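# Pin fork link to eye plate with 12 mm pin

## Task

Join the fork link and the eye plate by passing the 12 mm pin through both cheeks of the fork and through the eye, with the pin's head resting against the fork on the side facing the parts box. The pin must not be forced into the metal of either fork cheek or the eye plate. At the end, neither gripper alone nor the two together may be holding any loose object except the fork link or the fitted pin. The joint must stay assembled without the robot holding it in place.

## Robot and tools

Robot: two arms, left_arm and right_arm, each ending in a parallel two-finger gripper. A gripper's fingers extend along its own +z axis and close along its own y axis. The reported end_effector_position is the spot between the finger pads when shut, roughly 2 cm short of the fingertips; while closing, the tips advance about 10 mm further along +z.

Shared frame: all reported positions (metres) and orientations (quaternion w,x,y,z), plus linear (m/s) and angular (rad/s) velocities, use one scene frame. Its origin sits on the tabletop midway between the arms, +z is up, +x reaches out across the table, and left_arm lies toward +y. The names left and right do not refer to sides of any camera image. Printed hand positions may be off, more so at long reach.

execute_actions(actions): a list of actions run one after another. Each action is a table of up to 15 rows; each row lasts one control step of 1/30 s, and if fewer than 15 rows are given the final row is repeated to fill 15 steps. Every row holds exactly 14 numbers in [-1, 1]: left_arm dx, dy, dz, rx, ry, rz, opening, then right_arm in the same seven-number order. Both arms always appear, even if one stays still. The six motion values are an offset, expressed in that gripper's own axes, from the gripper's measured pose at the start of the action (for the first action in a call, the last pose reported in a result). Each row is measured from that same start pose, not accumulated row to row. Scale: 1.0 equals 0.6 m for dx, dy, dz and 180 degrees for the rotation; rx, ry, rz form a single rotation vector. Opening is absolute, not an offset: +1 means fully open (0.084 m), -1 means shut. An empty list simply returns state and images.

Each control step the commanded pose is limited to 70 mm and 16 degrees from the measured pose, so a large offset can take several actions; after an action the arm only continues to its last clipped pose, so send the remainder next. Position takes priority over orientation if both cannot be met. Hand target lines show the pose the controller is heading toward.

move(target, speed, blocking): target is one 14-number row laid out like a row above, offsets in each gripper's own axes from the pose in the most recent result that shows one; the opening is absolute and is applied when the move begins. Each gripper follows a straight path; all paths finish at once, lasting 0.5 to 10 s (cut off at 10 s if longer). Rotations take the shorter direction. speed is the top path speed in m/s, 0.002 to 0.5, default 0.25, with turning capped at twice that in rad/s. Paths ignore obstacles and the other arm, grippers lag and may overshoot speed near full arm extension. Faster contact hits harder, and a target set deeper past contact presses harder. With blocking=false you get a result after 0.5 s while motion continues; poll with wait(0), and call wait or stop before sending new rows or moves. The result adds a move: line giving the outcome (done, off_target, moving, held, fault), active limits (paced means the pose was clipped; held means a check blocked steps, after which the arm may move much faster than speed), and each gripper's distance to its target. If only one arm is named, the other finished normally.

wait(seconds): 0 to 10; the arms keep their last command and a running move continues. stop(): brakes a running move; it needs stopping distance, and fingers keep moving. zoom_image(camera, region): camera is cam_left_wrist or cam_right_wrist (both 504x504), region [x0, y0, x1, y1] in pixels from the top-left, at most 504 by 504. finished_scene(scene): pass the current scene's number to end it after the robot holds its last command; irreversible, and the result tells whether the job succeeded and gives the next task.

Results: state line per arm, camera images from cam_left_wrist then cam_right_wrist, step readings for action calls (HELD with an arm's label means part of its row was held back), and grip_measured, the actual finger opening on the command scale. A pose unreachable line means the clearance check altered or blocked that arm's command.

Gripping: to hold something keep commanding an opening well under grip_measured; the bigger the gap, the harder the squeeze (about 24 N per pad, some grippers weaker). Fast closing can squeeze harder, sometimes enough to pop the fingers open. Resending grip_measured still holds parts up to about 6 cm wide, but wider ones may slip.

Safety: keep arms from colliding or pressing each other. If joint contact torque reaches its limit (waist and shoulder 46, elbow and forearm roll 27.6, wrist pitch and wrist roll 18.4 N m, held weight included), that arm backs off, freezes 10 s and drops the rest of the call. Holding loads heats motors; MOTOR HOT appears from 65 °C and at 80 °C the arm brakes until cooled (OVER-TEMPERATURE FAULT). For an idle arm, send the offset back to its desired pose in the first call of a reply and zeros afterwards, always with its intended opening. The simulation keeps running while you compose a reply, with the last command held. Avoid drops, slips, slams, hard pushes and anything leaving the table; loose objects may occasionally be nudged by outside pushes. Joint ranges (rad): waist and forearm roll and wrist roll ±6.283, shoulder -2.059 to 2.094, elbow -3.927 to 0.192, wrist pitch -1.693 to 3.142.

Each tool is called as name(argument=value, ...) on one line, values as JSON.

## Session

I'll start by reading the robot's state and camera images.

execute_actions(actions=[])

Scene clock: 0.00 s.
left_arm: end_effector_position=(+0.2862, +0.0749, +0.3793) grip_measured=+1.00 end_effector_quat_wxyz=(+0.441, +0.663, +0.439, -0.417) end_effector_velocity=(+0.000, +0.000, +0.000) end_effector_angular_velocity=(-0.001, +0.001, +0.000) | right_arm: end_effector_position=(+0.3150, -0.0254, +0.1566) grip_measured=+0.25 end_effector_quat_wxyz=(+0.200, +0.440, +0.819, +0.310) end_effector_velocity=(-0.000, +0.000, +0.000) end_effector_angular_velocity=(+0.000, -0.000, +0.001)
Joint positions: left_arm=[ 0.199 -0.716 -0.516 -1.201  1.781 -0.919  0.084] | right_arm=[ 0.655 -0.275 -0.456 -1.662  0.141  0.162  0.055]
Joint velocities: left_arm=[ 0.     0.001 -0.    -0.001  0.    -0.    -0.   ] | right_arm=[ 0. -0. -0. -0. -0. -0. -0.]
Motor temperatures (°C, as the motors report them): left_arm=[24 26 30 26 29 28] | right_arm=[27 29 30 28 28 27]
Hand target (left_arm): +0.286, +0.075, +0.379; +0.441, +0.663, +0.439, -0.417
Hand target (right_arm): +0.315, -0.025, +0.157; +0.200, +0.440, +0.819, +0.310

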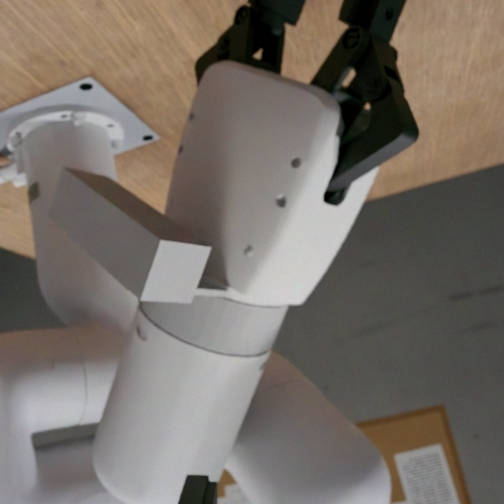

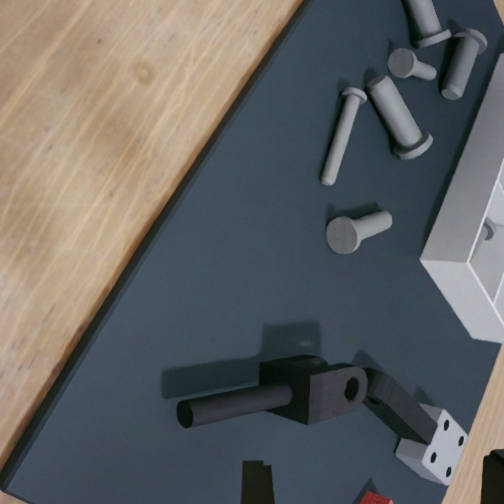

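move(target=[0.0807,0.1215,-0.3181,0.3171,0.2999,0.3157,1, -0.2733,0.2746,-0.2795,0.158,-0.245,0.6475,1], speed=0.3)

Scene clock: 75.00 s.
left_arm: end_effector_position=(+0.4004, +0.2505, +0.4004) grip_measured=+1.00 end_effector_quat_wxyz=(+0.001, +1.000, +0.001, +0.001) end_effector_velocity=(+0.001, +0.000, +0.000) end_effector_angular_velocity=(+0.002, -0.004, -0.002) | right_arm: end_effector_position=(+0.4001, -0.1497, +0.4004) grip_measured=+1.00 end_effector_quat_wxyz=(+0.000, +1.000, +0.000, +0.001) end_effector_velocity=(+0.000, -0.000, +0.002) end_effector_angular_velocity=(+0.002, -0.002, -0.004)
Joint positions: left_arm=[-0.062 -0.424 -1.223 -0.002  1.644 -0.102  0.084] | right_arm=[ 0.397 -0.135 -1.489 -0.002  1.622  0.451  0.084]
Joint velocities: left_arm=[-0.    -0.    -0.     0.002 -0.003  0.002 -0.   ] | right_arm=[-0.001  0.    -0.006  0.001  0.003  0.003 -0.   ]
Motor temperatures (°C, as the motors report them): left_arm=[24 26 38 26 29 28] | right_arm=[27 30 37 28 28 27]
Hand target (left_arm): +0.400, +0.251, +0.400; +0.001, +1.000, +0.001, +0.002
Hand target (right_arm): +0.400, -0.150, +0.401; +0.000, +1.000, +0.000, +0.002
Off the commanded pose (left_arm): 0.001 m, 0 deg.
Off the commanded pose (right_arm): 0.000 m, 0 deg.
move: done

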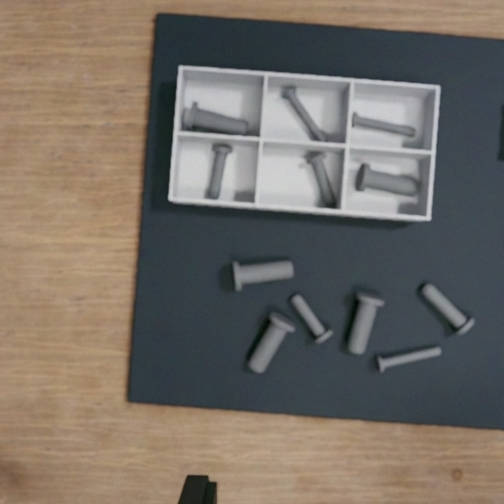

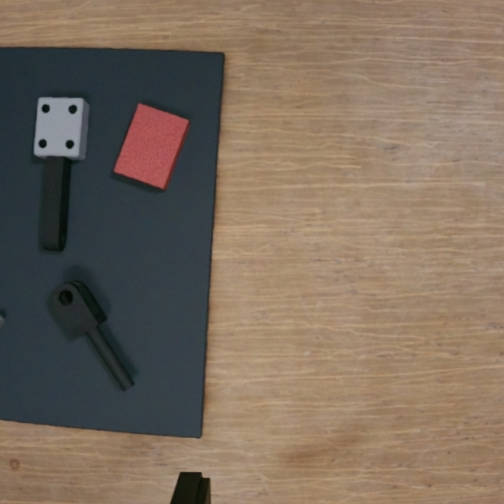

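zoom_image(camera="cam_left_wrist", region=[200, 230, 504, 400])

zoom_image(camera="cam_left_wrist", region=[150, 50, 460, 230])

zoom_image(camera="cam_right_wrist", region=[0, 80, 240, 410])

Region (200, 230, 504, 400) of cam_left_wrist's 504x504 image, scaled by 1.658, with more detail than that image has; it fills the top 282 rows of this view, and the rest is white.

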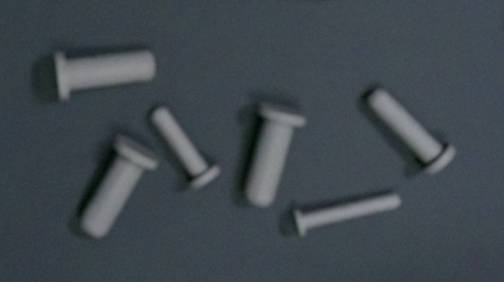

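Region (150, 50, 460, 230) of cam_left_wrist's 504x504 image, scaled by 1.626, with more detail than that image has; it fills the top 293 rows of this view, and the rest is white.

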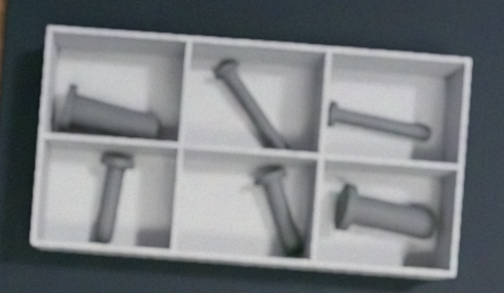

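Region (0, 80, 240, 410) of cam_right_wrist's 504x504 image, scaled by 1.527, with more detail than that image has; it fills the left 367 columns of this view, and the rest is white.

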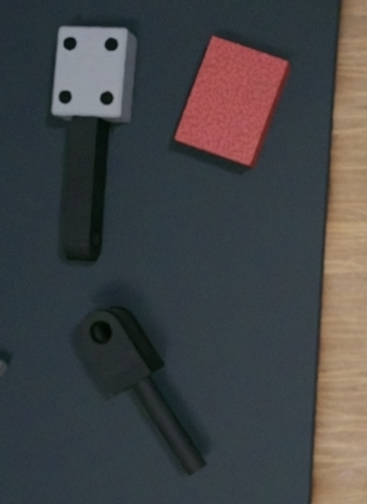

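move(target=[0.0035,0.1325,0.4107,-0.3056,0,0,-1, -0.0293,-0.2662,0.2673,0,0,0,-1], speed=0.3)

Scene clock: 134.73 s.
left_arm: end_effector_position=(+0.4024, +0.1701, +0.1538) grip_measured=-1.00 end_effector_quat_wxyz=(+0.462, +0.887, -0.000, +0.000) end_effector_velocity=(-0.003, -0.001, -0.003) end_effector_angular_velocity=(-0.005, +0.009, +0.000) | right_arm: end_effector_position=(+0.3829, +0.0098, +0.2400) grip_measured=-1.00 end_effector_quat_wxyz=(-0.000, +1.000, -0.000, +0.001) end_effector_velocity=(-0.002, -0.001, -0.005) end_effector_angular_velocity=(-0.007, +0.007, +0.001)
Joint positions: left_arm=[ 0.235 -0.122 -0.58  -1.021  1.229  0.836  0.   ] | right_arm=[ 0.699  0.103 -1.3   -0.001  1.194  0.755  0.   ]
Joint velocities: left_arm=[ 0.     0.005  0.007 -0.003  0.001  0.003  0.   ] | right_arm=[ 0.001  0.005  0.006 -0.    -0.     0.     0.   ]
Motor temperatures (°C, as the motors report them): left_arm=[24 27 38 26 29 28] | right_arm=[27 30 39 28 28 27]
Hand target (left_arm): +0.402, +0.170, +0.153; +0.462, +0.887, +0.000, -0.000
Hand target (right_arm): +0.383, +0.010, +0.240; -0.000, +1.000, +0.000, +0.001
Off the commanded pose (left_arm): 0.001 m, 0 deg.
Off the commanded pose (right_arm): 0.000 m, 0 deg.
move: done

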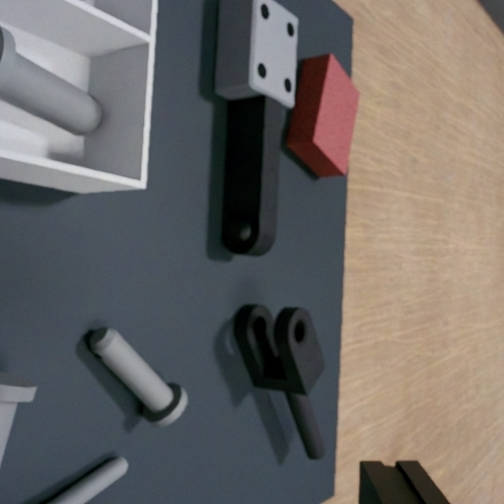

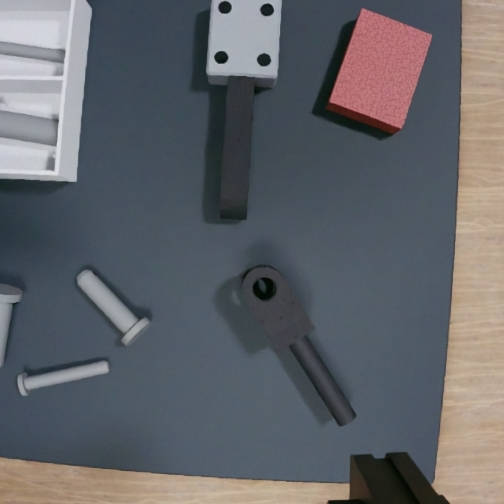

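zoom_image(camera="cam_left_wrist", region=[180, 170, 360, 350])

zoom_image(camera="cam_left_wrist", region=[200, 290, 380, 470])

zoom_image(camera="cam_right_wrist", region=[200, 250, 380, 430])

zoom_image(camera="cam_right_wrist", region=[160, 60, 330, 230])

zoom_image(camera="cam_right_wrist", region=[40, 240, 180, 380])

Region (180, 170, 360, 350) of cam_left_wrist's 504x504 image, scaled by 2.800, with more detail than that image has.

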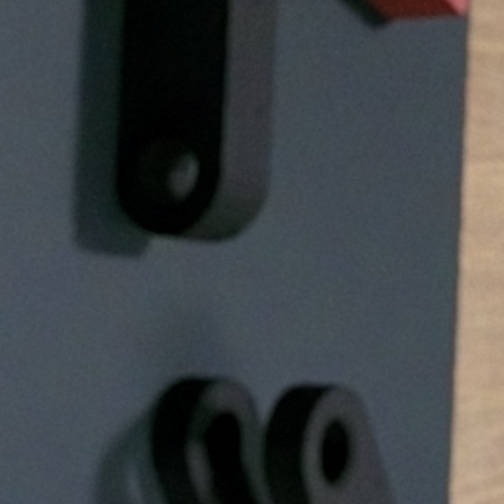

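Region (200, 290, 380, 470) of cam_left_wrist's 504x504 image, scaled by 2.800, with more detail than that image has.

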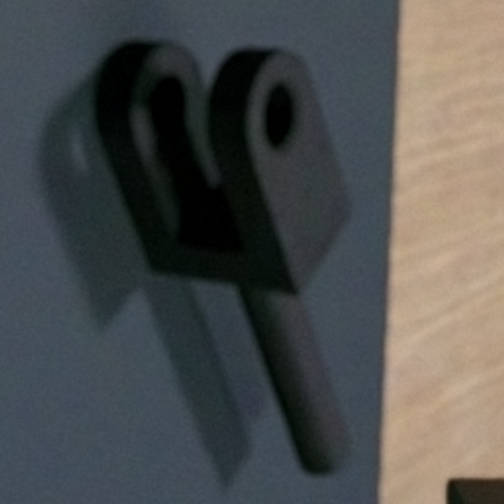

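Region (200, 250, 380, 430) of cam_right_wrist's 504x504 image, scaled by 2.800, with more detail than that image has.

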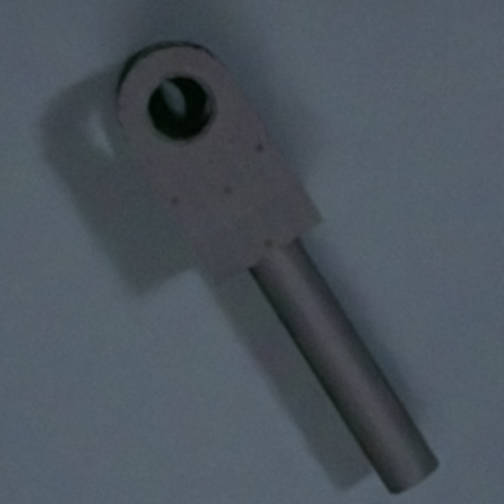

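Region (160, 60, 330, 230) of cam_right_wrist's 504x504 image, scaled by 2.965, with more detail than that image has.

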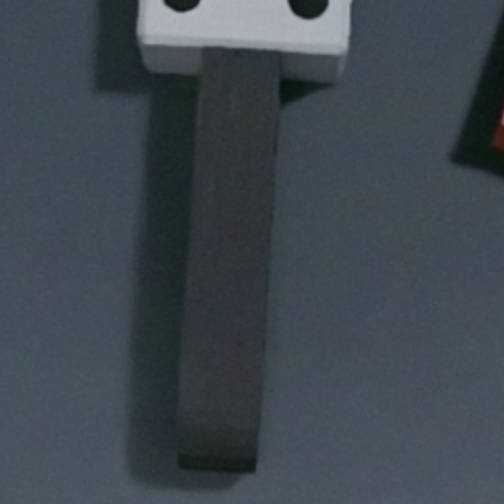

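Region (40, 240, 180, 380) of cam_right_wrist's 504x504 image, scaled by 3.600, with more detail than that image has.

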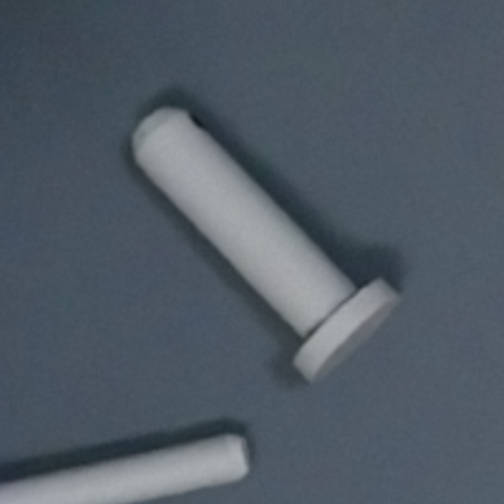

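zoom_image(camera="cam_right_wrist", region=[310, 420, 470, 504])

zoom_image(camera="cam_left_wrist", region=[310, 420, 470, 504])

Region (310, 420, 470, 504) of cam_right_wrist's 504x504 image, scaled by 3.150, with more detail than that image has; it fills the top 265 rows of this view, and the rest is white.

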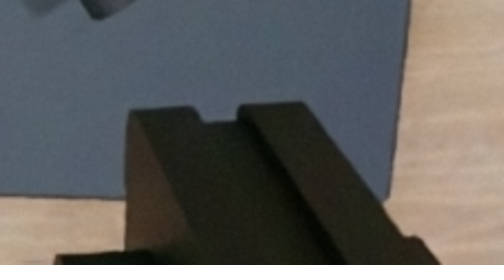

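Region (310, 420, 470, 504) of cam_left_wrist's 504x504 image, scaled by 3.150, with more detail than that image has; it fills the top 265 rows of this view, and the rest is white.

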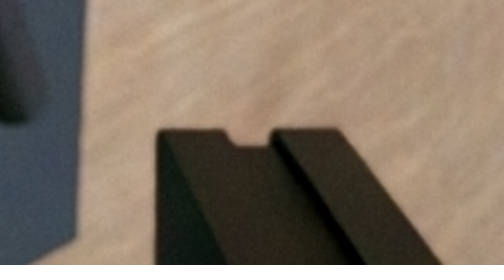

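move(target=[-0.0033,0.0135,-0.1731,0.3057,0,0,0.4, -0.0257,0.0232,0.2333,0,0,-0.179,-0.05], speed=0.3)

Scene clock: 246.03 s.
left_arm: end_effector_position=(+0.4008, +0.2505, +0.2206) grip_measured=+0.39 end_effector_quat_wxyz=(+0.001, +1.000, +0.000, +0.002) end_effector_velocity=(+0.001, +0.001, +0.001) end_effector_angular_velocity=(+0.005, -0.003, +0.001) | right_arm: end_effector_position=(+0.3681, -0.0041, +0.1006) grip_measured=-0.06 end_effector_quat_wxyz=(-0.000, +0.961, +0.277, +0.002) end_effector_velocity=(-0.001, -0.001, -0.002) end_effector_angular_velocity=(-0.002, +0.003, +0.002)
Joint positions: left_arm=[-0.062 -0.451 -0.683 -0.001  1.13  -0.101  0.061] | right_arm=[ 0.7    0.202 -1.001 -0.002  0.796  0.194  0.041]
Joint velocities: left_arm=[-0.001 -0.001 -0.003  0.005  0.001 -0.005  0.   ] | right_arm=[ 0.     0.001  0.004  0.    -0.002 -0.002  0.   ]
Motor temperatures (°C, as the motors report them): left_arm=[24 27 37 26 29 28] | right_arm=[27 31 41 28 29 27]
Hand target (left_arm): +0.401, +0.250, +0.221; +0.001, +1.000, +0.000, +0.002
Hand target (right_arm): +0.368, -0.004, +0.100; +0.000, +0.961, +0.277, +0.001
Off the commanded pose (left_arm): 0.001 m, 0 deg.
Off the commanded pose (right_arm): 0.001 m, 0 deg.
move: done

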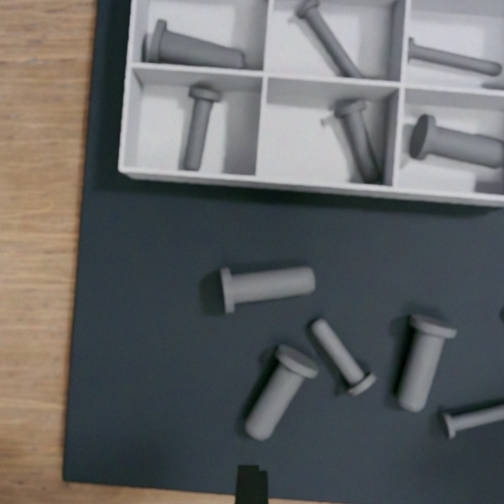

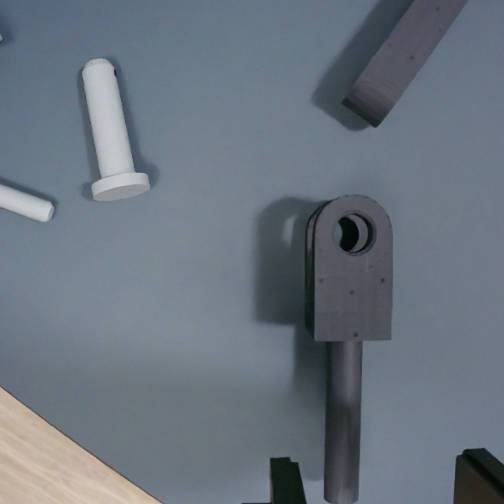

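move(target=[0,0,0,0,0,0,0.4, -0.001,0,0.1093,0,0,0,-0.05], speed=0.1)

Scene clock: 261.67 s.
left_arm: end_effector_position=(+0.4008, +0.2505, +0.2206) grip_measured=+0.39 end_effector_quat_wxyz=(+0.001, +1.000, +0.000, +0.002) end_effector_velocity=(-0.000, +0.000, +0.000) end_effector_angular_velocity=(+0.001, -0.000, -0.001) | right_arm: end_effector_position=(+0.3680, -0.0042, +0.0353) grip_measured=-0.06 end_effector_quat_wxyz=(-0.000, +0.961, +0.277, +0.002) end_effector_velocity=(-0.003, -0.002, -0.004) end_effector_angular_velocity=(-0.007, +0.007, +0.001)
Joint positions: left_arm=[-0.062 -0.451 -0.683 -0.001  1.13  -0.101  0.061] | right_arm=[ 0.699  0.337 -0.966 -0.003  0.624  0.195  0.041]
Joint velocities: left_arm=[-0.    -0.    -0.     0.001  0.001  0.     0.   ] | right_arm=[ 0.     0.004  0.005 -0.001  0.001 -0.     0.   ]
Motor temperatures (°C, as the motors report them): left_arm=[24 27 39 26 29 28] | right_arm=[27 31 40 28 29 27]
Hand target (left_arm): +0.401, +0.250, +0.221; +0.001, +1.000, +0.000, +0.002
Hand target (right_arm): +0.368, -0.004, +0.035; -0.000, +0.961, +0.277, +0.002
Off the commanded pose (left_arm): 0.000 m, 0 deg.
Off the commanded pose (right_arm): 0.000 m, 0 deg.
move: done

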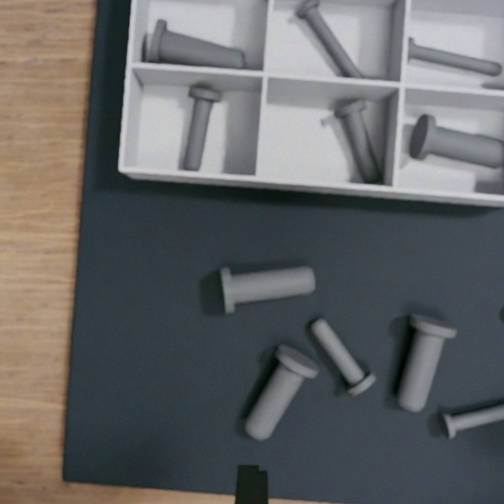

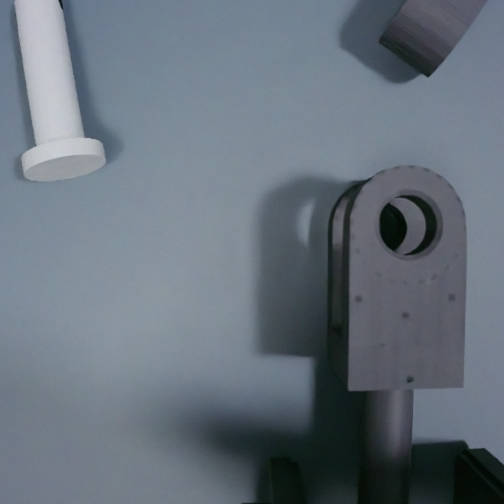

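execute_actions(actions=[[[0,0,0,0,0,0,0.4,0,0,0,0,0,0,-0.1],[0,0,0,0,0,0,0.4,0,0,0,0,0,0,-0.15],[0,0,0,0,0,0,0.4,0,0,0,0,0,0,-0.2],[0,0,0,0,0,0,0.4,0,0,0,0,0,0,-0.25],[0,0,0,0,0,0,0.4,0,0,0,0,0,0,-0.3],[0,0,0,0,0,0,0.4,0,0,0,0,0,0,-0.35],[0,0,0,0,0,0,0.4,0,0,0,0,0,0,-0.4],[0,0,0,0,0,0,0.4,0,0,0,0,0,0,-0.45],[0,0,0,0,0,0,0.4,0,0,0,0,0,0,-0.5],[0,0,0,0,0,0,0.4,0,0,0,0,0,0,-0.54],[0,0,0,0,0,0,0.4,0,0,0,0,0,0,-0.58],[0,0,0,0,0,0,0.4,0,0,0,0,0,0,-0.61],[0,0,0,0,0,0,0.4,0,0,0,0,0,0,-0.63],[0,0,0,0,0,0,0.4,0,0,0,0,0,0,-0.65],[0,0,0,0,0,0,0.4,0,0,0,0,0,0,-0.66]],[[0,0,0,0,0,0,0.4,0,0,0,0,0,0,-0.67],[0,0,0,0,0,0,0.4,0,0,0,0,0,0,-0.68],[0,0,0,0,0,0,0.4,0,0,0,0,0,0,-0.69],[0,0,0,0,0,0,0.4,0,0,0,0,0,0,-0.7],[0,0,0,0,0,0,0.4,0,0,0,0,0,0,-0.71],[0,0,0,0,0,0,0.4,0,0,0,0,0,0,-0.72],[0,0,0,0,0,0,0.4,0,0,0,0,0,0,-0.73],[0,0,0,0,0,0,0.4,0,0,0,0,0,0,-0.74],[0,0,0,0,0,0,0.4,0,0,0,0,0,0,-0.76],[0,0,0,0,0,0,0.4,0,0,0,0,0,0,-0.78],[0,0,0,0,0,0,0.4,0,0,0,0,0,0,-0.81],[0,0,0,0,0,0,0.4,0,0,0,0,0,0,-0.85],[0,0,0,0,0,0,0.4,0,0,0,0,0,0,-0.9],[0,0,0,0,0,0,0.4,0,0,0,0,0,0,-0.95],[0,0,0,0,0,0,0.4,0,0,0,0,0,0,-1]]])

Scene clock: 278.70 s.
left_arm: end_effector_position=(+0.4008, +0.2505, +0.2206) grip_measured=+0.39 end_effector_quat_wxyz=(+0.001, +1.000, +0.000, +0.002) end_effector_velocity=(-0.000, -0.000, +0.000) end_effector_angular_velocity=(-0.000, +0.001, +0.000) | right_arm: end_effector_position=(+0.3679, -0.0042, +0.0353) grip_measured=-0.74 end_effector_quat_wxyz=(-0.000, +0.961, +0.277, +0.002) end_effector_velocity=(+0.001, +0.000, +0.000) end_effector_angular_velocity=(+0.001, -0.002, +0.001)
Joint positions: left_arm=[-0.062 -0.451 -0.683 -0.001  1.13  -0.101  0.061] | right_arm=[ 0.699  0.337 -0.966 -0.003  0.624  0.195  0.012]
Joint velocities: left_arm=[ 0.    -0.    -0.    -0.     0.001 -0.     0.   ] | right_arm=[-0.    -0.    -0.    -0.001 -0.001  0.     0.   ]
Motor temperatures (°C, as the motors report them): left_arm=[24 27 39 26 29 28] | right_arm=[27 31 39 28 29 27]
Hand target (left_arm): +0.401, +0.250, +0.221; +0.001, +1.000, +0.000, +0.002
Hand target (right_arm): +0.368, -0.004, +0.035; -0.000, +0.961, +0.277, +0.002
Off the commanded pose (left_arm): 0.000 m, 0 deg.
Off the commanded pose (right_arm): 0.000 m, 0 deg.
Step readings (end_effector_position; steps 1 to 15: 1st action; 16 to 30: 2nd action):
0: left_arm (+0.4008, +0.2505, +0.2206) | right_arm (+0.3678, -0.0044, +0.0349)
1: left_arm (+0.4008, +0.2505, +0.2206) | right_arm (+0.3678, -0.0044, +0.0349)
2: left_arm (+0.4008, +0.2505, +0.2206) | right_arm (+0.3678, -0.0044, +0.0350)
4: left_arm (+0.4008, +0.2505, +0.2206) | right_arm (+0.3680, -0.0042, +0.0353)
8: left_arm (+0.4008, +0.2505, +0.2206) | right_arm (+0.3680, -0.0042, +0.0354)
15: left_arm (+0.4008, +0.2505, +0.2206) | right_arm (+0.3680, -0.0042, +0.0353)
16: left_arm (+0.4008, +0.2505, +0.2206) | right_arm (+0.3680, -0.0042, +0.0353)
17: left_arm (+0.4008, +0.2505, +0.2206) | right_arm (+0.3680, -0.0042, +0.0353)
19: left_arm (+0.4008, +0.2505, +0.2206) | right_arm (+0.3679, -0.0042, +0.0353)
23: left_arm (+0.4008, +0.2505, +0.2206) | right_arm (+0.3679, -0.0042, +0.0353)
30: end_effector_position above

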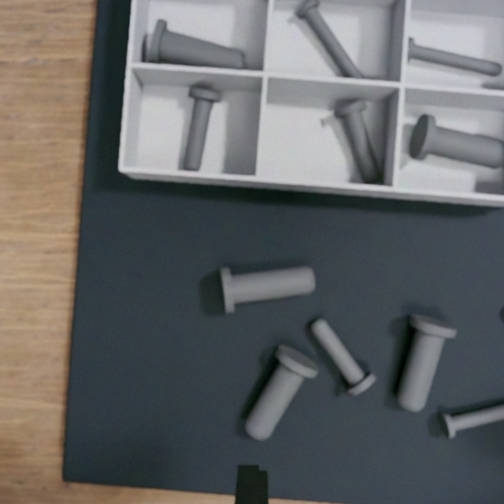

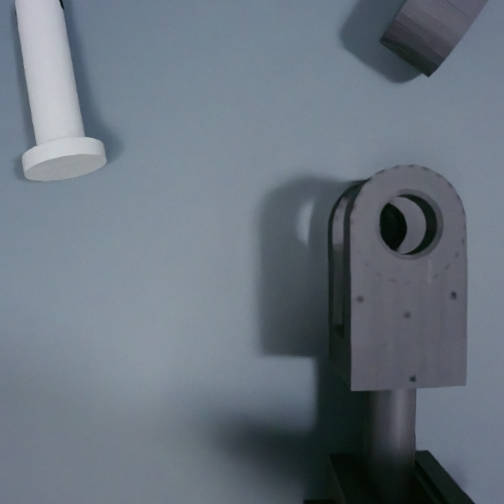

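move(target=[0,0,-0.1,0,0,0,0.4, 0,0,-0.125,0,0,0,-1], speed=0.15)

Scene clock: 296.67 s.
left_arm: end_effector_position=(+0.4006, +0.2508, +0.2803) grip_measured=+0.39 end_effector_quat_wxyz=(+0.001, +1.000, +0.001, +0.002) end_effector_velocity=(+0.001, -0.000, +0.003) end_effector_angular_velocity=(-0.001, -0.006, +0.000) | right_arm: end_effector_position=(+0.3673, -0.0045, +0.1097) grip_measured=-0.74 end_effector_quat_wxyz=(-0.000, +0.961, +0.277, +0.002) end_effector_velocity=(+0.004, +0.004, +0.007) end_effector_angular_velocity=(+0.014, -0.013, -0.000)
Joint positions: left_arm=[-0.061 -0.479 -0.833 -0.001  1.309 -0.101  0.061] | right_arm=[ 0.7    0.184 -1.007 -0.002  0.82   0.194  0.012]
Joint velocities: left_arm=[ 0.    -0.002 -0.005  0.     0.    -0.    -0.   ] | right_arm=[ 0.    -0.007 -0.01   0.001 -0.002 -0.    -0.   ]
Motor temperatures (°C, as the motors report them): left_arm=[24 27 40 26 29 28] | right_arm=[27 32 39 28 29 27]
Hand target (left_arm): +0.401, +0.251, +0.281; +0.001, +1.000, +0.001, +0.002
Hand target (right_arm): +0.368, -0.004, +0.110; -0.000, +0.961, +0.277, +0.002
Off the commanded pose (left_arm): 0.000 m, 0 deg.
Off the commanded pose (right_arm): 0.001 m, 0 deg.
move: done

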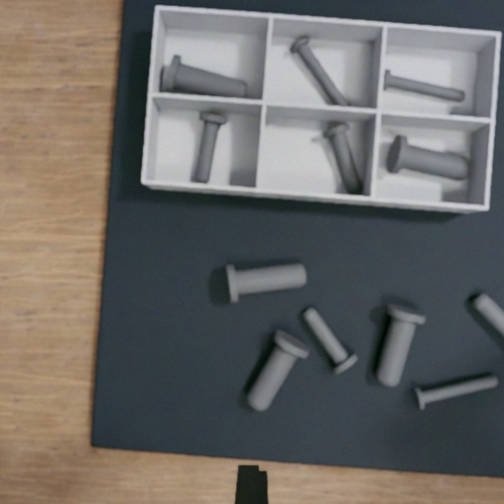

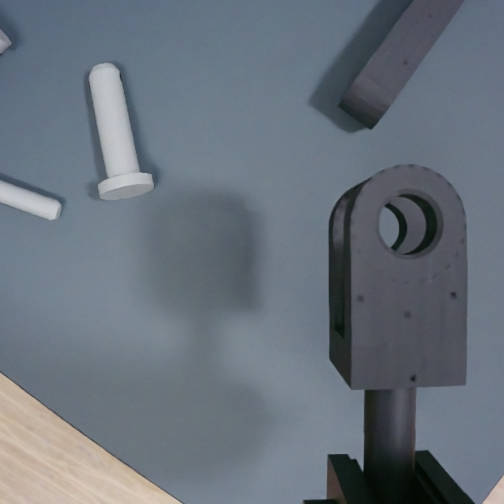

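move(target=[0.019,0.433,-0.0495,0,0,0,0.4, -0.0245,0.0155,-0.15,0.4856,0.139,0.141,-1], speed=0.3)

Scene clock: 302.13 s.
left_arm: end_effector_position=(+0.4122, -0.0095, +0.3111) grip_measured=+0.39 end_effector_quat_wxyz=(+0.003, +1.000, +0.001, +0.002) end_effector_velocity=(+0.000, -0.001, +0.000) end_effector_angular_velocity=(-0.000, +0.000, -0.000) | right_arm: end_effector_position=(+0.3601, -0.0208, +0.1994) grip_measured=-0.74 end_effector_quat_wxyz=(+0.706, -0.709, -0.000, -0.001) end_effector_velocity=(-0.000, -0.000, +0.000) end_effector_angular_velocity=(+0.004, +0.002, -0.001)
Joint positions: left_arm=[-0.655 -0.075 -1.294 -0.002  1.363 -0.695  0.061] | right_arm=[ 0.149  0.153 -0.618  1.753  1.475 -1.115  0.012]
Joint velocities: left_arm=[-0.001  0.001 -0.002 -0.     0.    -0.001 -0.   ] | right_arm=[-0.001  0.001  0.002  0.002  0.004 -0.002  0.   ]
Motor temperatures (°C, as the motors report them): left_arm=[24 27 40 26 29 28] | right_arm=[27 31 39 28 29 27]
Hand target (left_arm): +0.412, -0.010, +0.311; +0.003, +1.000, +0.001, +0.002
Hand target (right_arm): +0.360, -0.021, +0.199; +0.706, -0.709, +0.000, -0.001
Off the commanded pose (left_arm): 0.001 m, 0 deg.
Off the commanded pose (right_arm): 0.001 m, 0 deg.
move: done

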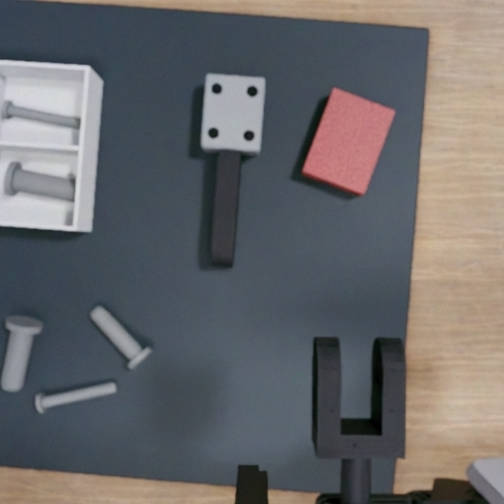

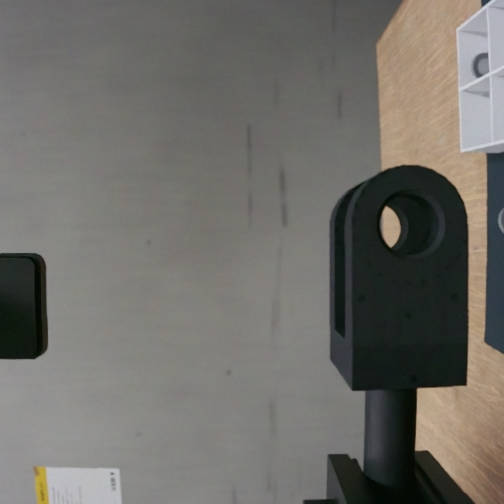

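zoom_image(camera="cam_left_wrist", region=[220, 320, 440, 504])

zoom_image(camera="cam_left_wrist", region=[150, 130, 300, 280])

Region (220, 320, 440, 504) of cam_left_wrist's 504x504 image, scaled by 2.291, with more detail than that image has; it fills the top 422 rows of this view, and the rest is white.

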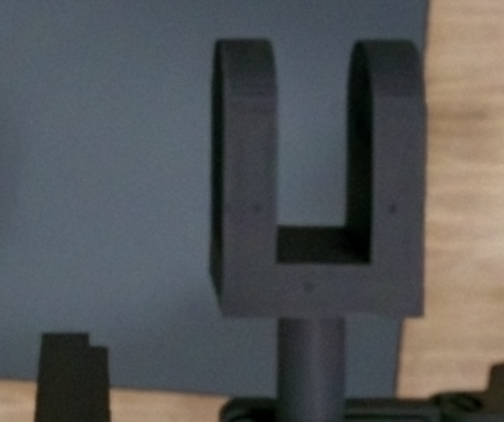

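Region (150, 130, 300, 280) of cam_left_wrist's 504x504 image, scaled by 3.360, with more detail than that image has.

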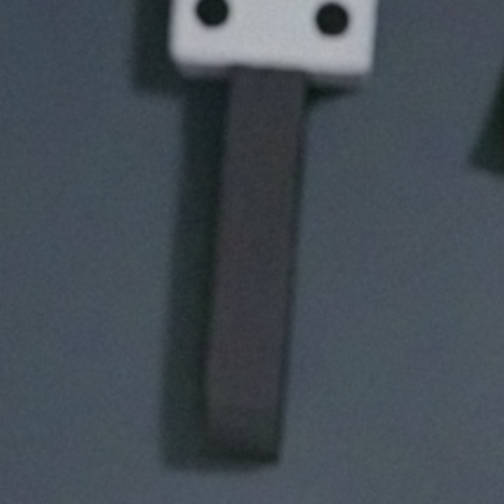

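move(target=[-0.0033,0.01,0.155,0.0019,-0.0013,0.0006,0.4, 0,0,0,0,0,0,-1], speed=0.1)

Scene clock: 323.20 s.
left_arm: end_effector_position=(+0.4104, -0.0164, +0.2188) grip_measured=+0.39 end_effector_quat_wxyz=(+0.000, +1.000, -0.001, +0.000) end_effector_velocity=(+0.000, -0.000, +0.000) end_effector_angular_velocity=(-0.001, -0.002, -0.000) | right_arm: end_effector_position=(+0.3601, -0.0208, +0.1994) grip_measured=-0.74 end_effector_quat_wxyz=(+0.706, -0.709, -0.000, -0.001) end_effector_velocity=(-0.000, -0.000, +0.000) end_effector_angular_velocity=(-0.000, -0.001, +0.001)
Joint positions: left_arm=[-0.67  -0.025 -1.085 -0.     1.11  -0.707  0.061] | right_arm=[ 0.149  0.153 -0.618  1.753  1.475 -1.115  0.012]
Joint velocities: left_arm=[-0.    -0.001  0.001  0.    -0.002 -0.    -0.   ] | right_arm=[-0.    -0.    -0.    -0.001 -0.    -0.    -0.   ]
Motor temperatures (°C, as the motors report them): left_arm=[24 27 40 26 29 28] | right_arm=[27 31 38 28 29 27]
Hand target (left_arm): +0.410, -0.016, +0.218; -0.000, +1.000, -0.001, -0.000
Hand target (right_arm): +0.360, -0.021, +0.199; +0.706, -0.709, -0.000, -0.001
Off the commanded pose (left_arm): 0.001 m, 0 deg.
Off the commanded pose (right_arm): 0.000 m, 0 deg.
move: done

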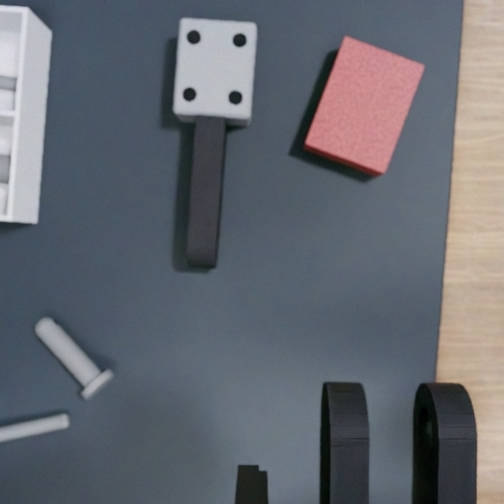

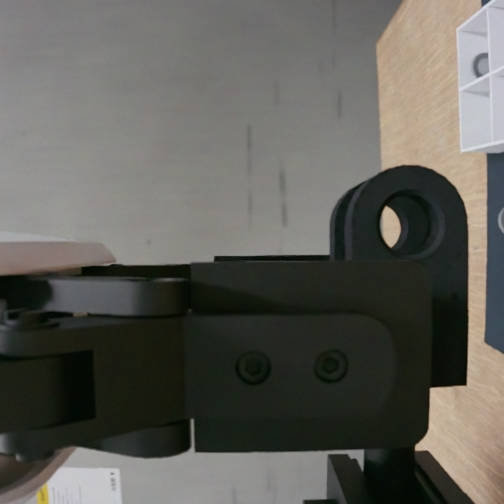

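zoom_image(camera="cam_left_wrist", region=[224, 364, 504, 504])

Region (224, 364, 504, 504) of cam_left_wrist's 504x504 image, scaled by 1.800, with more detail than that image has.

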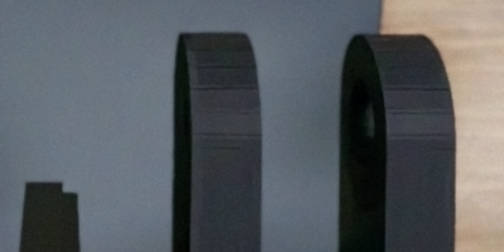

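execute_actions(actions=[[[0,0.0002,0.001,0,0,0,0.36,0,0,0,0,0,0,-1],[0,0.0003,0.002,0,0,0,0.32,0,0,0,0,0,0,-1],[0,0.0004,0.003,0,0,0,0.28,0,0,0,0,0,0,-1],[0,0.0005,0.004,0,0,0,0.24,0,0,0,0,0,0,-1],[0,0.0006,0.005,0,0,0,0.2,0,0,0,0,0,0,-1],[0,0.0007,0.006,0,0,0,0.16,0,0,0,0,0,0,-1],[0,0.0008,0.007,0,0,0,0.12,0,0,0,0,0,0,-1],[0,0.0009,0.008,0,0,0,0.08,0,0,0,0,0,0,-1],[0,0.001,0.009,0,0,0,0.04,0,0,0,0,0,0,-1],[0,0.0011,0.010,0,0,0,0.0,0,0,0,0,0,0,-1],[0,0.0012,0.0105,0,0,0,-0.03,0,0,0,0,0,0,-1],[0,0.0012,0.0105,0,0,0,-0.06,0,0,0,0,0,0,-1],[0,0.0012,0.0105,0,0,0,-0.08,0,0,0,0,0,0,-1],[0,0.0012,0.0105,0,0,0,-0.1,0,0,0,0,0,0,-1],[0,0.0012,0.0105,0,0,0,-0.1,0,0,0,0,0,0,-1]]])

Scene clock: 350.40 s.
left_arm: end_effector_position=(+0.4103, -0.0171, +0.2124) grip_measured=-0.11 end_effector_quat_wxyz=(+0.000, +1.000, -0.001, +0.000) end_effector_velocity=(+0.001, -0.001, +0.001) end_effector_angular_velocity=(-0.005, -0.005, +0.000) | right_arm: end_effector_position=(+0.3601, -0.0208, +0.1994) grip_measured=-0.74 end_effector_quat_wxyz=(+0.706, -0.709, -0.000, -0.001) end_effector_velocity=(-0.000, +0.000, +0.000) end_effector_angular_velocity=(+0.001, +0.001, +0.001)
Joint positions: left_arm=[-0.671 -0.019 -1.075 -0.     1.093 -0.708  0.039] | right_arm=[ 0.149  0.153 -0.618  1.753  1.475 -1.115  0.012]
Joint velocities: left_arm=[-0.    -0.001 -0.001 -0.    -0.006 -0.001 -0.004] | right_arm=[-0.    -0.    -0.    -0.     0.002  0.001 -0.   ]
Motor temperatures (°C, as the motors report them): left_arm=[24 28 40 26 29 28] | right_arm=[27 31 37 28 29 27]
Hand target (left_arm): +0.410, -0.017, +0.212; +0.000, +1.000, -0.001, +0.000
Hand target (right_arm): +0.360, -0.021, +0.199; +0.706, -0.709, -0.000, -0.001
Off the commanded pose (left_arm): 0.000 m, 0 deg.
Off the commanded pose (right_arm): 0.000 m, 0 deg.
Step readings (end_effector_position):
0: left_arm (+0.4102, -0.0162, +0.2181) | right_arm (+0.3601, -0.0208, +0.1994)
1: left_arm (+0.4102, -0.0162, +0.2181) | right_arm (+0.3601, -0.0208, +0.1994)
2: left_arm (+0.4103, -0.0163, +0.2181) | right_arm (+0.3601, -0.0208, +0.1994)
4: left_arm (+0.4105, -0.0166, +0.2177) | right_arm (+0.3601, -0.0208, +0.1994)
8: left_arm (+0.4104, -0.0168, +0.2152) | right_arm (+0.3601, -0.0208, +0.1994)
15: end_effector_position above

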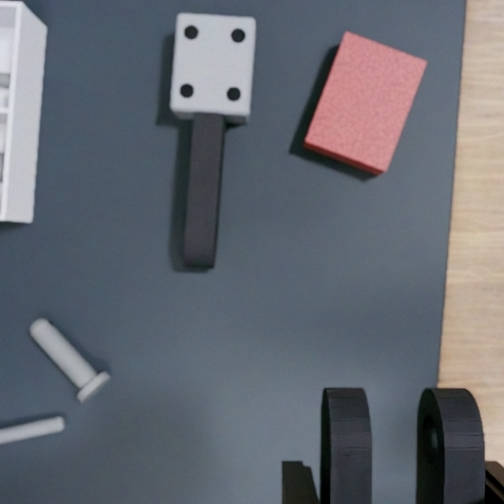

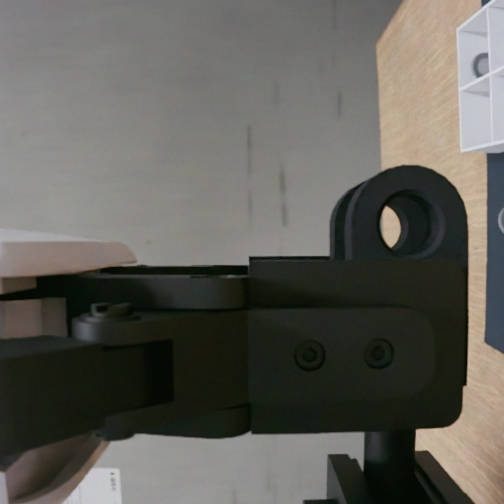

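execute_actions(actions=[[[0,0,0,0,0,0,-0.12,0,0,0,0,0,0,-1],[0,0,0,0,0,0,-0.14,0,0,0,0,0,0,-1],[0,0,0,0,0,0,-0.16,0,0,0,0,0,0,-1],[0,0,0,0,0,0,-0.18,0,0,0,0,0,0,-1],[0,0,0,0,0,0,-0.19,0,0,0,0,0,0,-1],[0,0,0,0,0,0,-0.2,0,0,0,0,0,0,-1],[0,0,0,0,0,0,-0.21,0,0,0,0,0,0,-1],[0,0,0,0,0,0,-0.22,0,0,0,0,0,0,-1],[0,0,0,0,0,0,-0.23,0,0,0,0,0,0,-1],[0,0,0,0,0,0,-0.24,0,0,0,0,0,0,-1],[0,0,0,0,0,0,-0.26,0,0,0,0,0,0,-1],[0,0,0,0,0,0,-0.29,0,0,0,0,0,0,-1],[0,0,0,0,0,0,-0.34,0,0,0,0,0,0,-1],[0,0,0,0,0,0,-0.42,0,0,0,0,0,0,-1],[0,0,0,0,0,0,-0.6,0,0,0,0,0,0,-1]]])

Scene clock: 357.30 s.
left_arm: end_effector_position=(+0.4103, -0.0172, +0.2125) grip_measured=-0.24 end_effector_quat_wxyz=(+0.000, +1.000, -0.001, +0.000) end_effector_velocity=(-0.000, -0.000, -0.000) end_effector_angular_velocity=(-0.001, +0.001, +0.001) | right_arm: end_effector_position=(+0.3601, -0.0208, +0.1994) grip_measured=-0.74 end_effector_quat_wxyz=(+0.706, -0.709, -0.000, -0.001) end_effector_velocity=(+0.000, -0.000, +0.000) end_effector_angular_velocity=(-0.000, -0.000, -0.000)
Joint positions: left_arm=[-0.671 -0.019 -1.075 -0.     1.093 -0.708  0.034] | right_arm=[ 0.15   0.153 -0.618  1.753  1.475 -1.115  0.012]
Joint velocities: left_arm=[-0.     0.     0.    -0.002 -0.    -0.    -0.   ] | right_arm=[-0. -0. -0. -0.  0.  0.  0.]
Motor temperatures (°C, as the motors report them): left_arm=[24 28 40 26 29 28] | right_arm=[27 31 37 28 29 27]
Hand target (left_arm): +0.410, -0.017, +0.212; +0.000, +1.000, -0.001, +0.000
Hand target (right_arm): +0.360, -0.021, +0.199; +0.706, -0.709, -0.000, -0.001
Off the commanded pose (left_arm): 0.000 m, 0 deg.
Off the commanded pose (right_arm): 0.000 m, 0 deg.
Step readings (end_effector_position):
0: left_arm (+0.4104, -0.0171, +0.2125) | right_arm (+0.3601, -0.0208, +0.1994)
1: left_arm (+0.4104, -0.0171, +0.2125) | right_arm (+0.3601, -0.0208, +0.1994)
2: left_arm (+0.4104, -0.0171, +0.2125) | right_arm (+0.3601, -0.0208, +0.1994)
4: left_arm (+0.4103, -0.0171, +0.2124) | right_arm (+0.3601, -0.0208, +0.1994)
8: left_arm (+0.4103, -0.0172, +0.2125) | right_arm (+0.3601, -0.0208, +0.1994)
15: end_effector_position above

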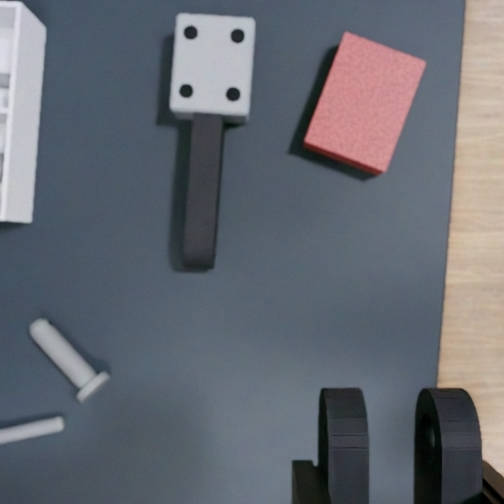

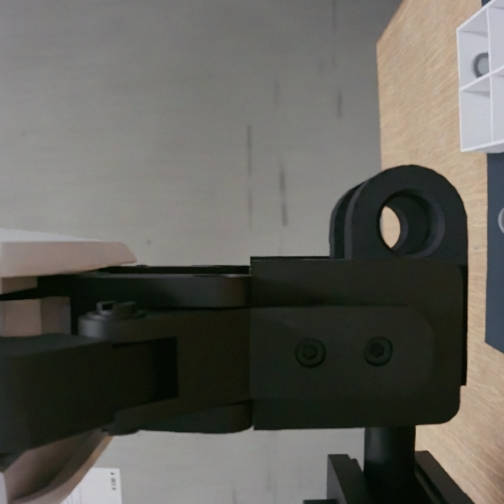

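execute_actions(actions=[[[0,0,0,0,0,0,-0.6,0,0,0,0,0,0,-0.74],[0,0,0,0,0,0,-0.6,0,0,0,0,0,0,-0.71],[0,0,0,0,0,0,-0.6,0,0,0,0,0,0,-0.68],[0,0,0,0,0,0,-0.6,0,0,0,0,0,0,-0.64],[0,0,0,0,0,0,-0.6,0,0,0,0,0,0,-0.6],[0,0,0,0,0,0,-0.6,0,0,0,0,0,0,-0.55],[0,0,0,0,0,0,-0.6,0,0,0,0,0,0,-0.5],[0,0,0,0,0,0,-0.6,0,0,0,0,0,0,-0.45],[0,0,0,0,0,0,-0.6,0,0,-0.002,0,0,0,-0.4],[0,0,0,0,0,0,-0.6,0,0,-0.005,0,0,0,-0.4],[0,0,0,0,0,0,-0.6,0,0,-0.009,0,0,0,-0.4],[0,0,0,0,0,0,-0.6,0,0,-0.014,0,0,0,-0.4],[0,0,0,0,0,0,-0.6,0,0,-0.02,0,0,0,-0.4],[0,0,0,0,0,0,-0.6,0,0,-0.027,0,0,0,-0.4],[0,0,0,0,0,0,-0.6,0,0,-0.035,0,0,0,-0.4]],[[0,0,0,0,0,0,-0.6,0,0,-0.025,0,0,0,-0.4],[0,0,0,0,0,0,-0.6,0,0,-0.033,0,0,0,-0.4],[0,0,0,0,0,0,-0.6,0,0,-0.041,0,0,0,-0.4],[0,0,0,0,0,0,-0.6,0,0,-0.049,0,0,0,-0.4],[0,0,0,0,0,0,-0.6,0,0,-0.057,0,0,0,-0.4],[0,0,0,0,0,0,-0.6,0,0,-0.065,0,0,0,-0.4],[0,0,0,0,0,0,-0.6,0,0,-0.072,0,0,0,-0.4],[0,0,0,0,0,0,-0.6,0,0,-0.078,0,0,0,-0.4],[0,0,0,0,0,0,-0.6,0,0,-0.083,0,0,0,-0.4],[0,0,0,0,0,0,-0.6,0,0,-0.087,0,0,0,-0.4],[0,0,0,0,0,0,-0.6,0,0,-0.09,0,0,0,-0.4]]])

Scene clock: 369.10 s.
left_arm: end_effector_position=(+0.4103, -0.0171, +0.2123) grip_measured=-0.24 end_effector_quat_wxyz=(+0.000, +1.000, -0.001, +0.000) end_effector_velocity=(+0.000, -0.000, +0.000) end_effector_angular_velocity=(-0.000, -0.001, -0.000) | right_arm: end_effector_position=(+0.3603, -0.0856, +0.1995) grip_measured=-0.42 end_effector_quat_wxyz=(+0.705, -0.709, +0.000, -0.001) end_effector_velocity=(-0.003, -0.007, +0.002) end_effector_angular_velocity=(+0.005, -0.001, +0.015)
Joint positions: left_arm=[-0.671 -0.018 -1.075 -0.     1.093 -0.708  0.034] | right_arm=[-0.055  0.135 -0.593  1.571  1.565 -1.114  0.026]
Joint velocities: left_arm=[-0.     0.    -0.001  0.001 -0.001  0.     0.   ] | right_arm=[-0.024 -0.001 -0.001 -0.033  0.022  0.001 -0.   ]
Motor temperatures (°C, as the motors report them): left_arm=[24 28 40 26 29 28] | right_arm=[27 31 37 28 29 27]
Hand target (left_arm): +0.410, -0.017, +0.212; +0.000, +1.000, -0.001, +0.000
Hand target (right_arm): +0.360, -0.086, +0.200; +0.705, -0.709, -0.000, -0.001
Off the commanded pose (left_arm): 0.000 m, 0 deg.
Off the commanded pose (right_arm): 0.000 m, 0 deg.
Step readings (end_effector_position; steps 1 to 15: 1st action; 16 to 30: 2nd action):
0: left_arm (+0.4103, -0.0171, +0.2124) | right_arm (+0.3601, -0.0208, +0.1994)
1: left_arm (+0.4103, -0.0171, +0.2124) | right_arm (+0.3601, -0.0208, +0.1994)
2: left_arm (+0.4103, -0.0171, +0.2124) | right_arm (+0.3601, -0.0208, +0.1994)
4: left_arm (+0.4101, -0.0165, +0.2119) | right_arm (+0.3603, -0.0209, +0.1997)
8: left_arm (+0.4099, -0.0163, +0.2113) | right_arm (+0.3605, -0.0209, +0.1999)
15: left_arm (+0.4103, -0.0171, +0.2123) | right_arm (+0.3601, -0.0319, +0.1995)
16: left_arm (+0.4103, -0.0171, +0.2123) | right_arm (+0.3601, -0.0357, +0.1994)
17: left_arm (+0.4103, -0.0171, +0.2123) | right_arm (+0.3601, -0.0399, +0.1994)
19: left_arm (+0.4103, -0.0170, +0.2123) | right_arm (+0.3602, -0.0491, +0.1993)
23: left_arm (+0.4103, -0.0170, +0.2123) | right_arm (+0.3603, -0.0680, +0.1992)
30: end_effector_position above

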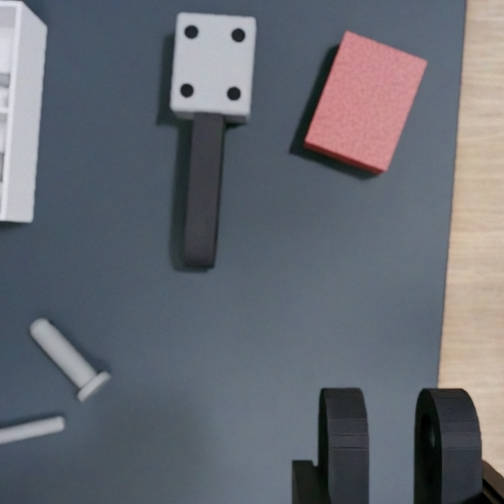

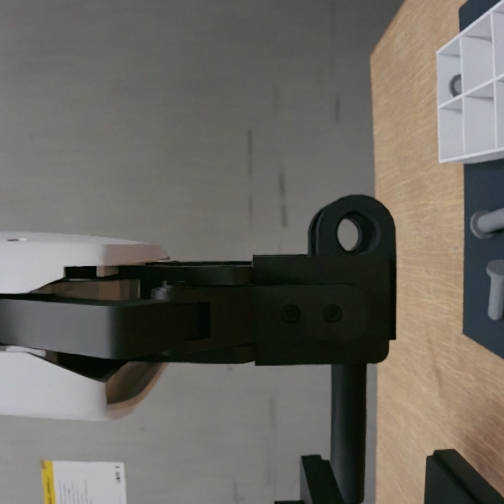

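zoom_image(camera="cam_right_wrist", region=[230, 180, 430, 480])

zoom_image(camera="cam_left_wrist", region=[130, 100, 310, 280])

zoom_image(camera="cam_left_wrist", region=[264, 364, 504, 504])

Region (230, 180, 430, 480) of cam_right_wrist's 504x504 image, scaled by 1.680, with more detail than that image has.

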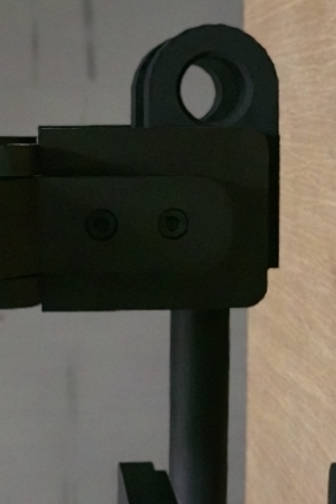

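Region (130, 100, 310, 280) of cam_left_wrist's 504x504 image, scaled by 2.800, with more detail than that image has.

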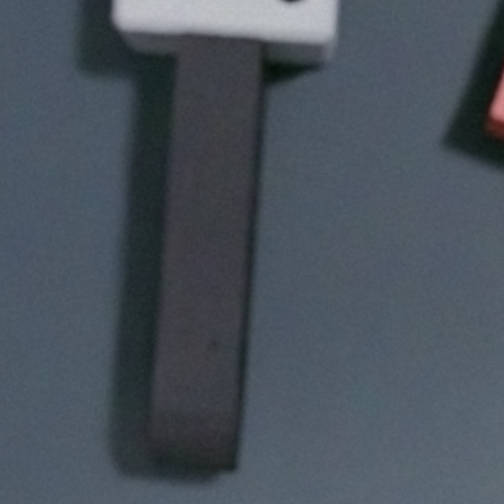

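Region (264, 364, 504, 504) of cam_left_wrist's 504x504 image, scaled by 2.100, with more detail than that image has; it fills the top 294 rows of this view, and the rest is white.

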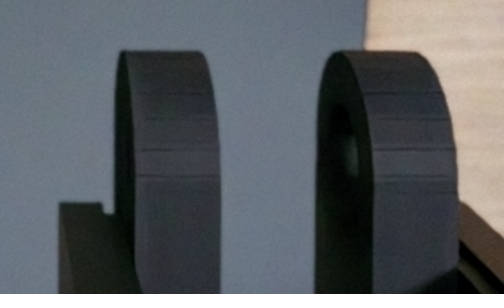

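move(target=[0.0818,-0.1093,0.2288,0,0,0.026,-0.6, 0.1292,0.1533,-0.0162,0.0175,0.0175,0.4998,-1], speed=0.35)

Scene clock: 405.70 s.
left_arm: end_effector_position=(+0.4592, +0.0483, +0.0750) grip_measured=-0.24 end_effector_quat_wxyz=(+0.000, +0.999, -0.042, +0.000) end_effector_velocity=(-0.001, +0.001, -0.002) end_effector_angular_velocity=(+0.002, +0.003, -0.000) | right_arm: end_effector_position=(+0.4377, -0.0957, +0.1075) grip_measured=-1.00 end_effector_quat_wxyz=(+0.517, -0.484, +0.518, +0.480) end_effector_velocity=(-0.000, +0.000, -0.000) end_effector_angular_velocity=(+0.001, +0.005, +0.001)
Joint positions: left_arm=[-0.496  0.195 -0.905  0.     0.709 -0.45   0.034] | right_arm=[-0.075  0.561 -0.892  1.618  1.549  0.328  0.   ]
Joint velocities: left_arm=[ 0.001  0.002  0.003  0.    -0.     0.    -0.   ] | right_arm=[ 0.     0.001 -0.001 -0.     0.001  0.005  0.   ]
Motor temperatures (°C, as the motors report them): left_arm=[24 28 41 26 29 28] | right_arm=[27 31 36 28 29 27]
Hand target (left_arm): +0.459, +0.048, +0.075; -0.000, +0.999, -0.042, -0.000
Hand target (right_arm): +0.438, -0.096, +0.107; +0.517, -0.484, +0.518, +0.480
Off the commanded pose (left_arm): 0.000 m, 0 deg.
Off the commanded pose (right_arm): 0.000 m, 0 deg.
move: done

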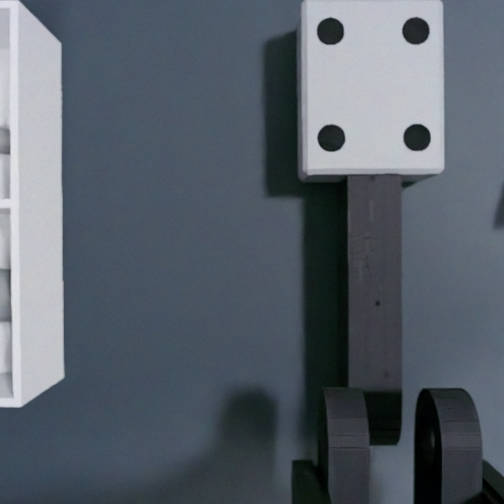

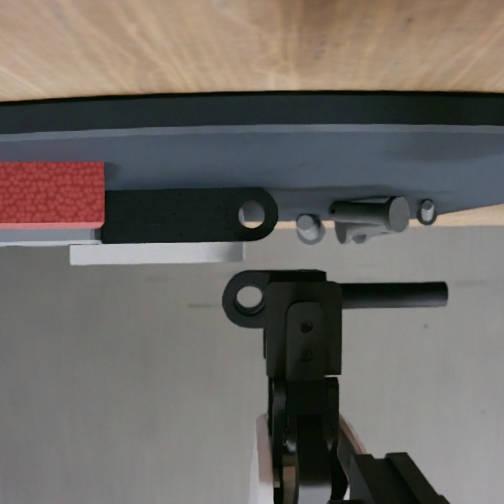

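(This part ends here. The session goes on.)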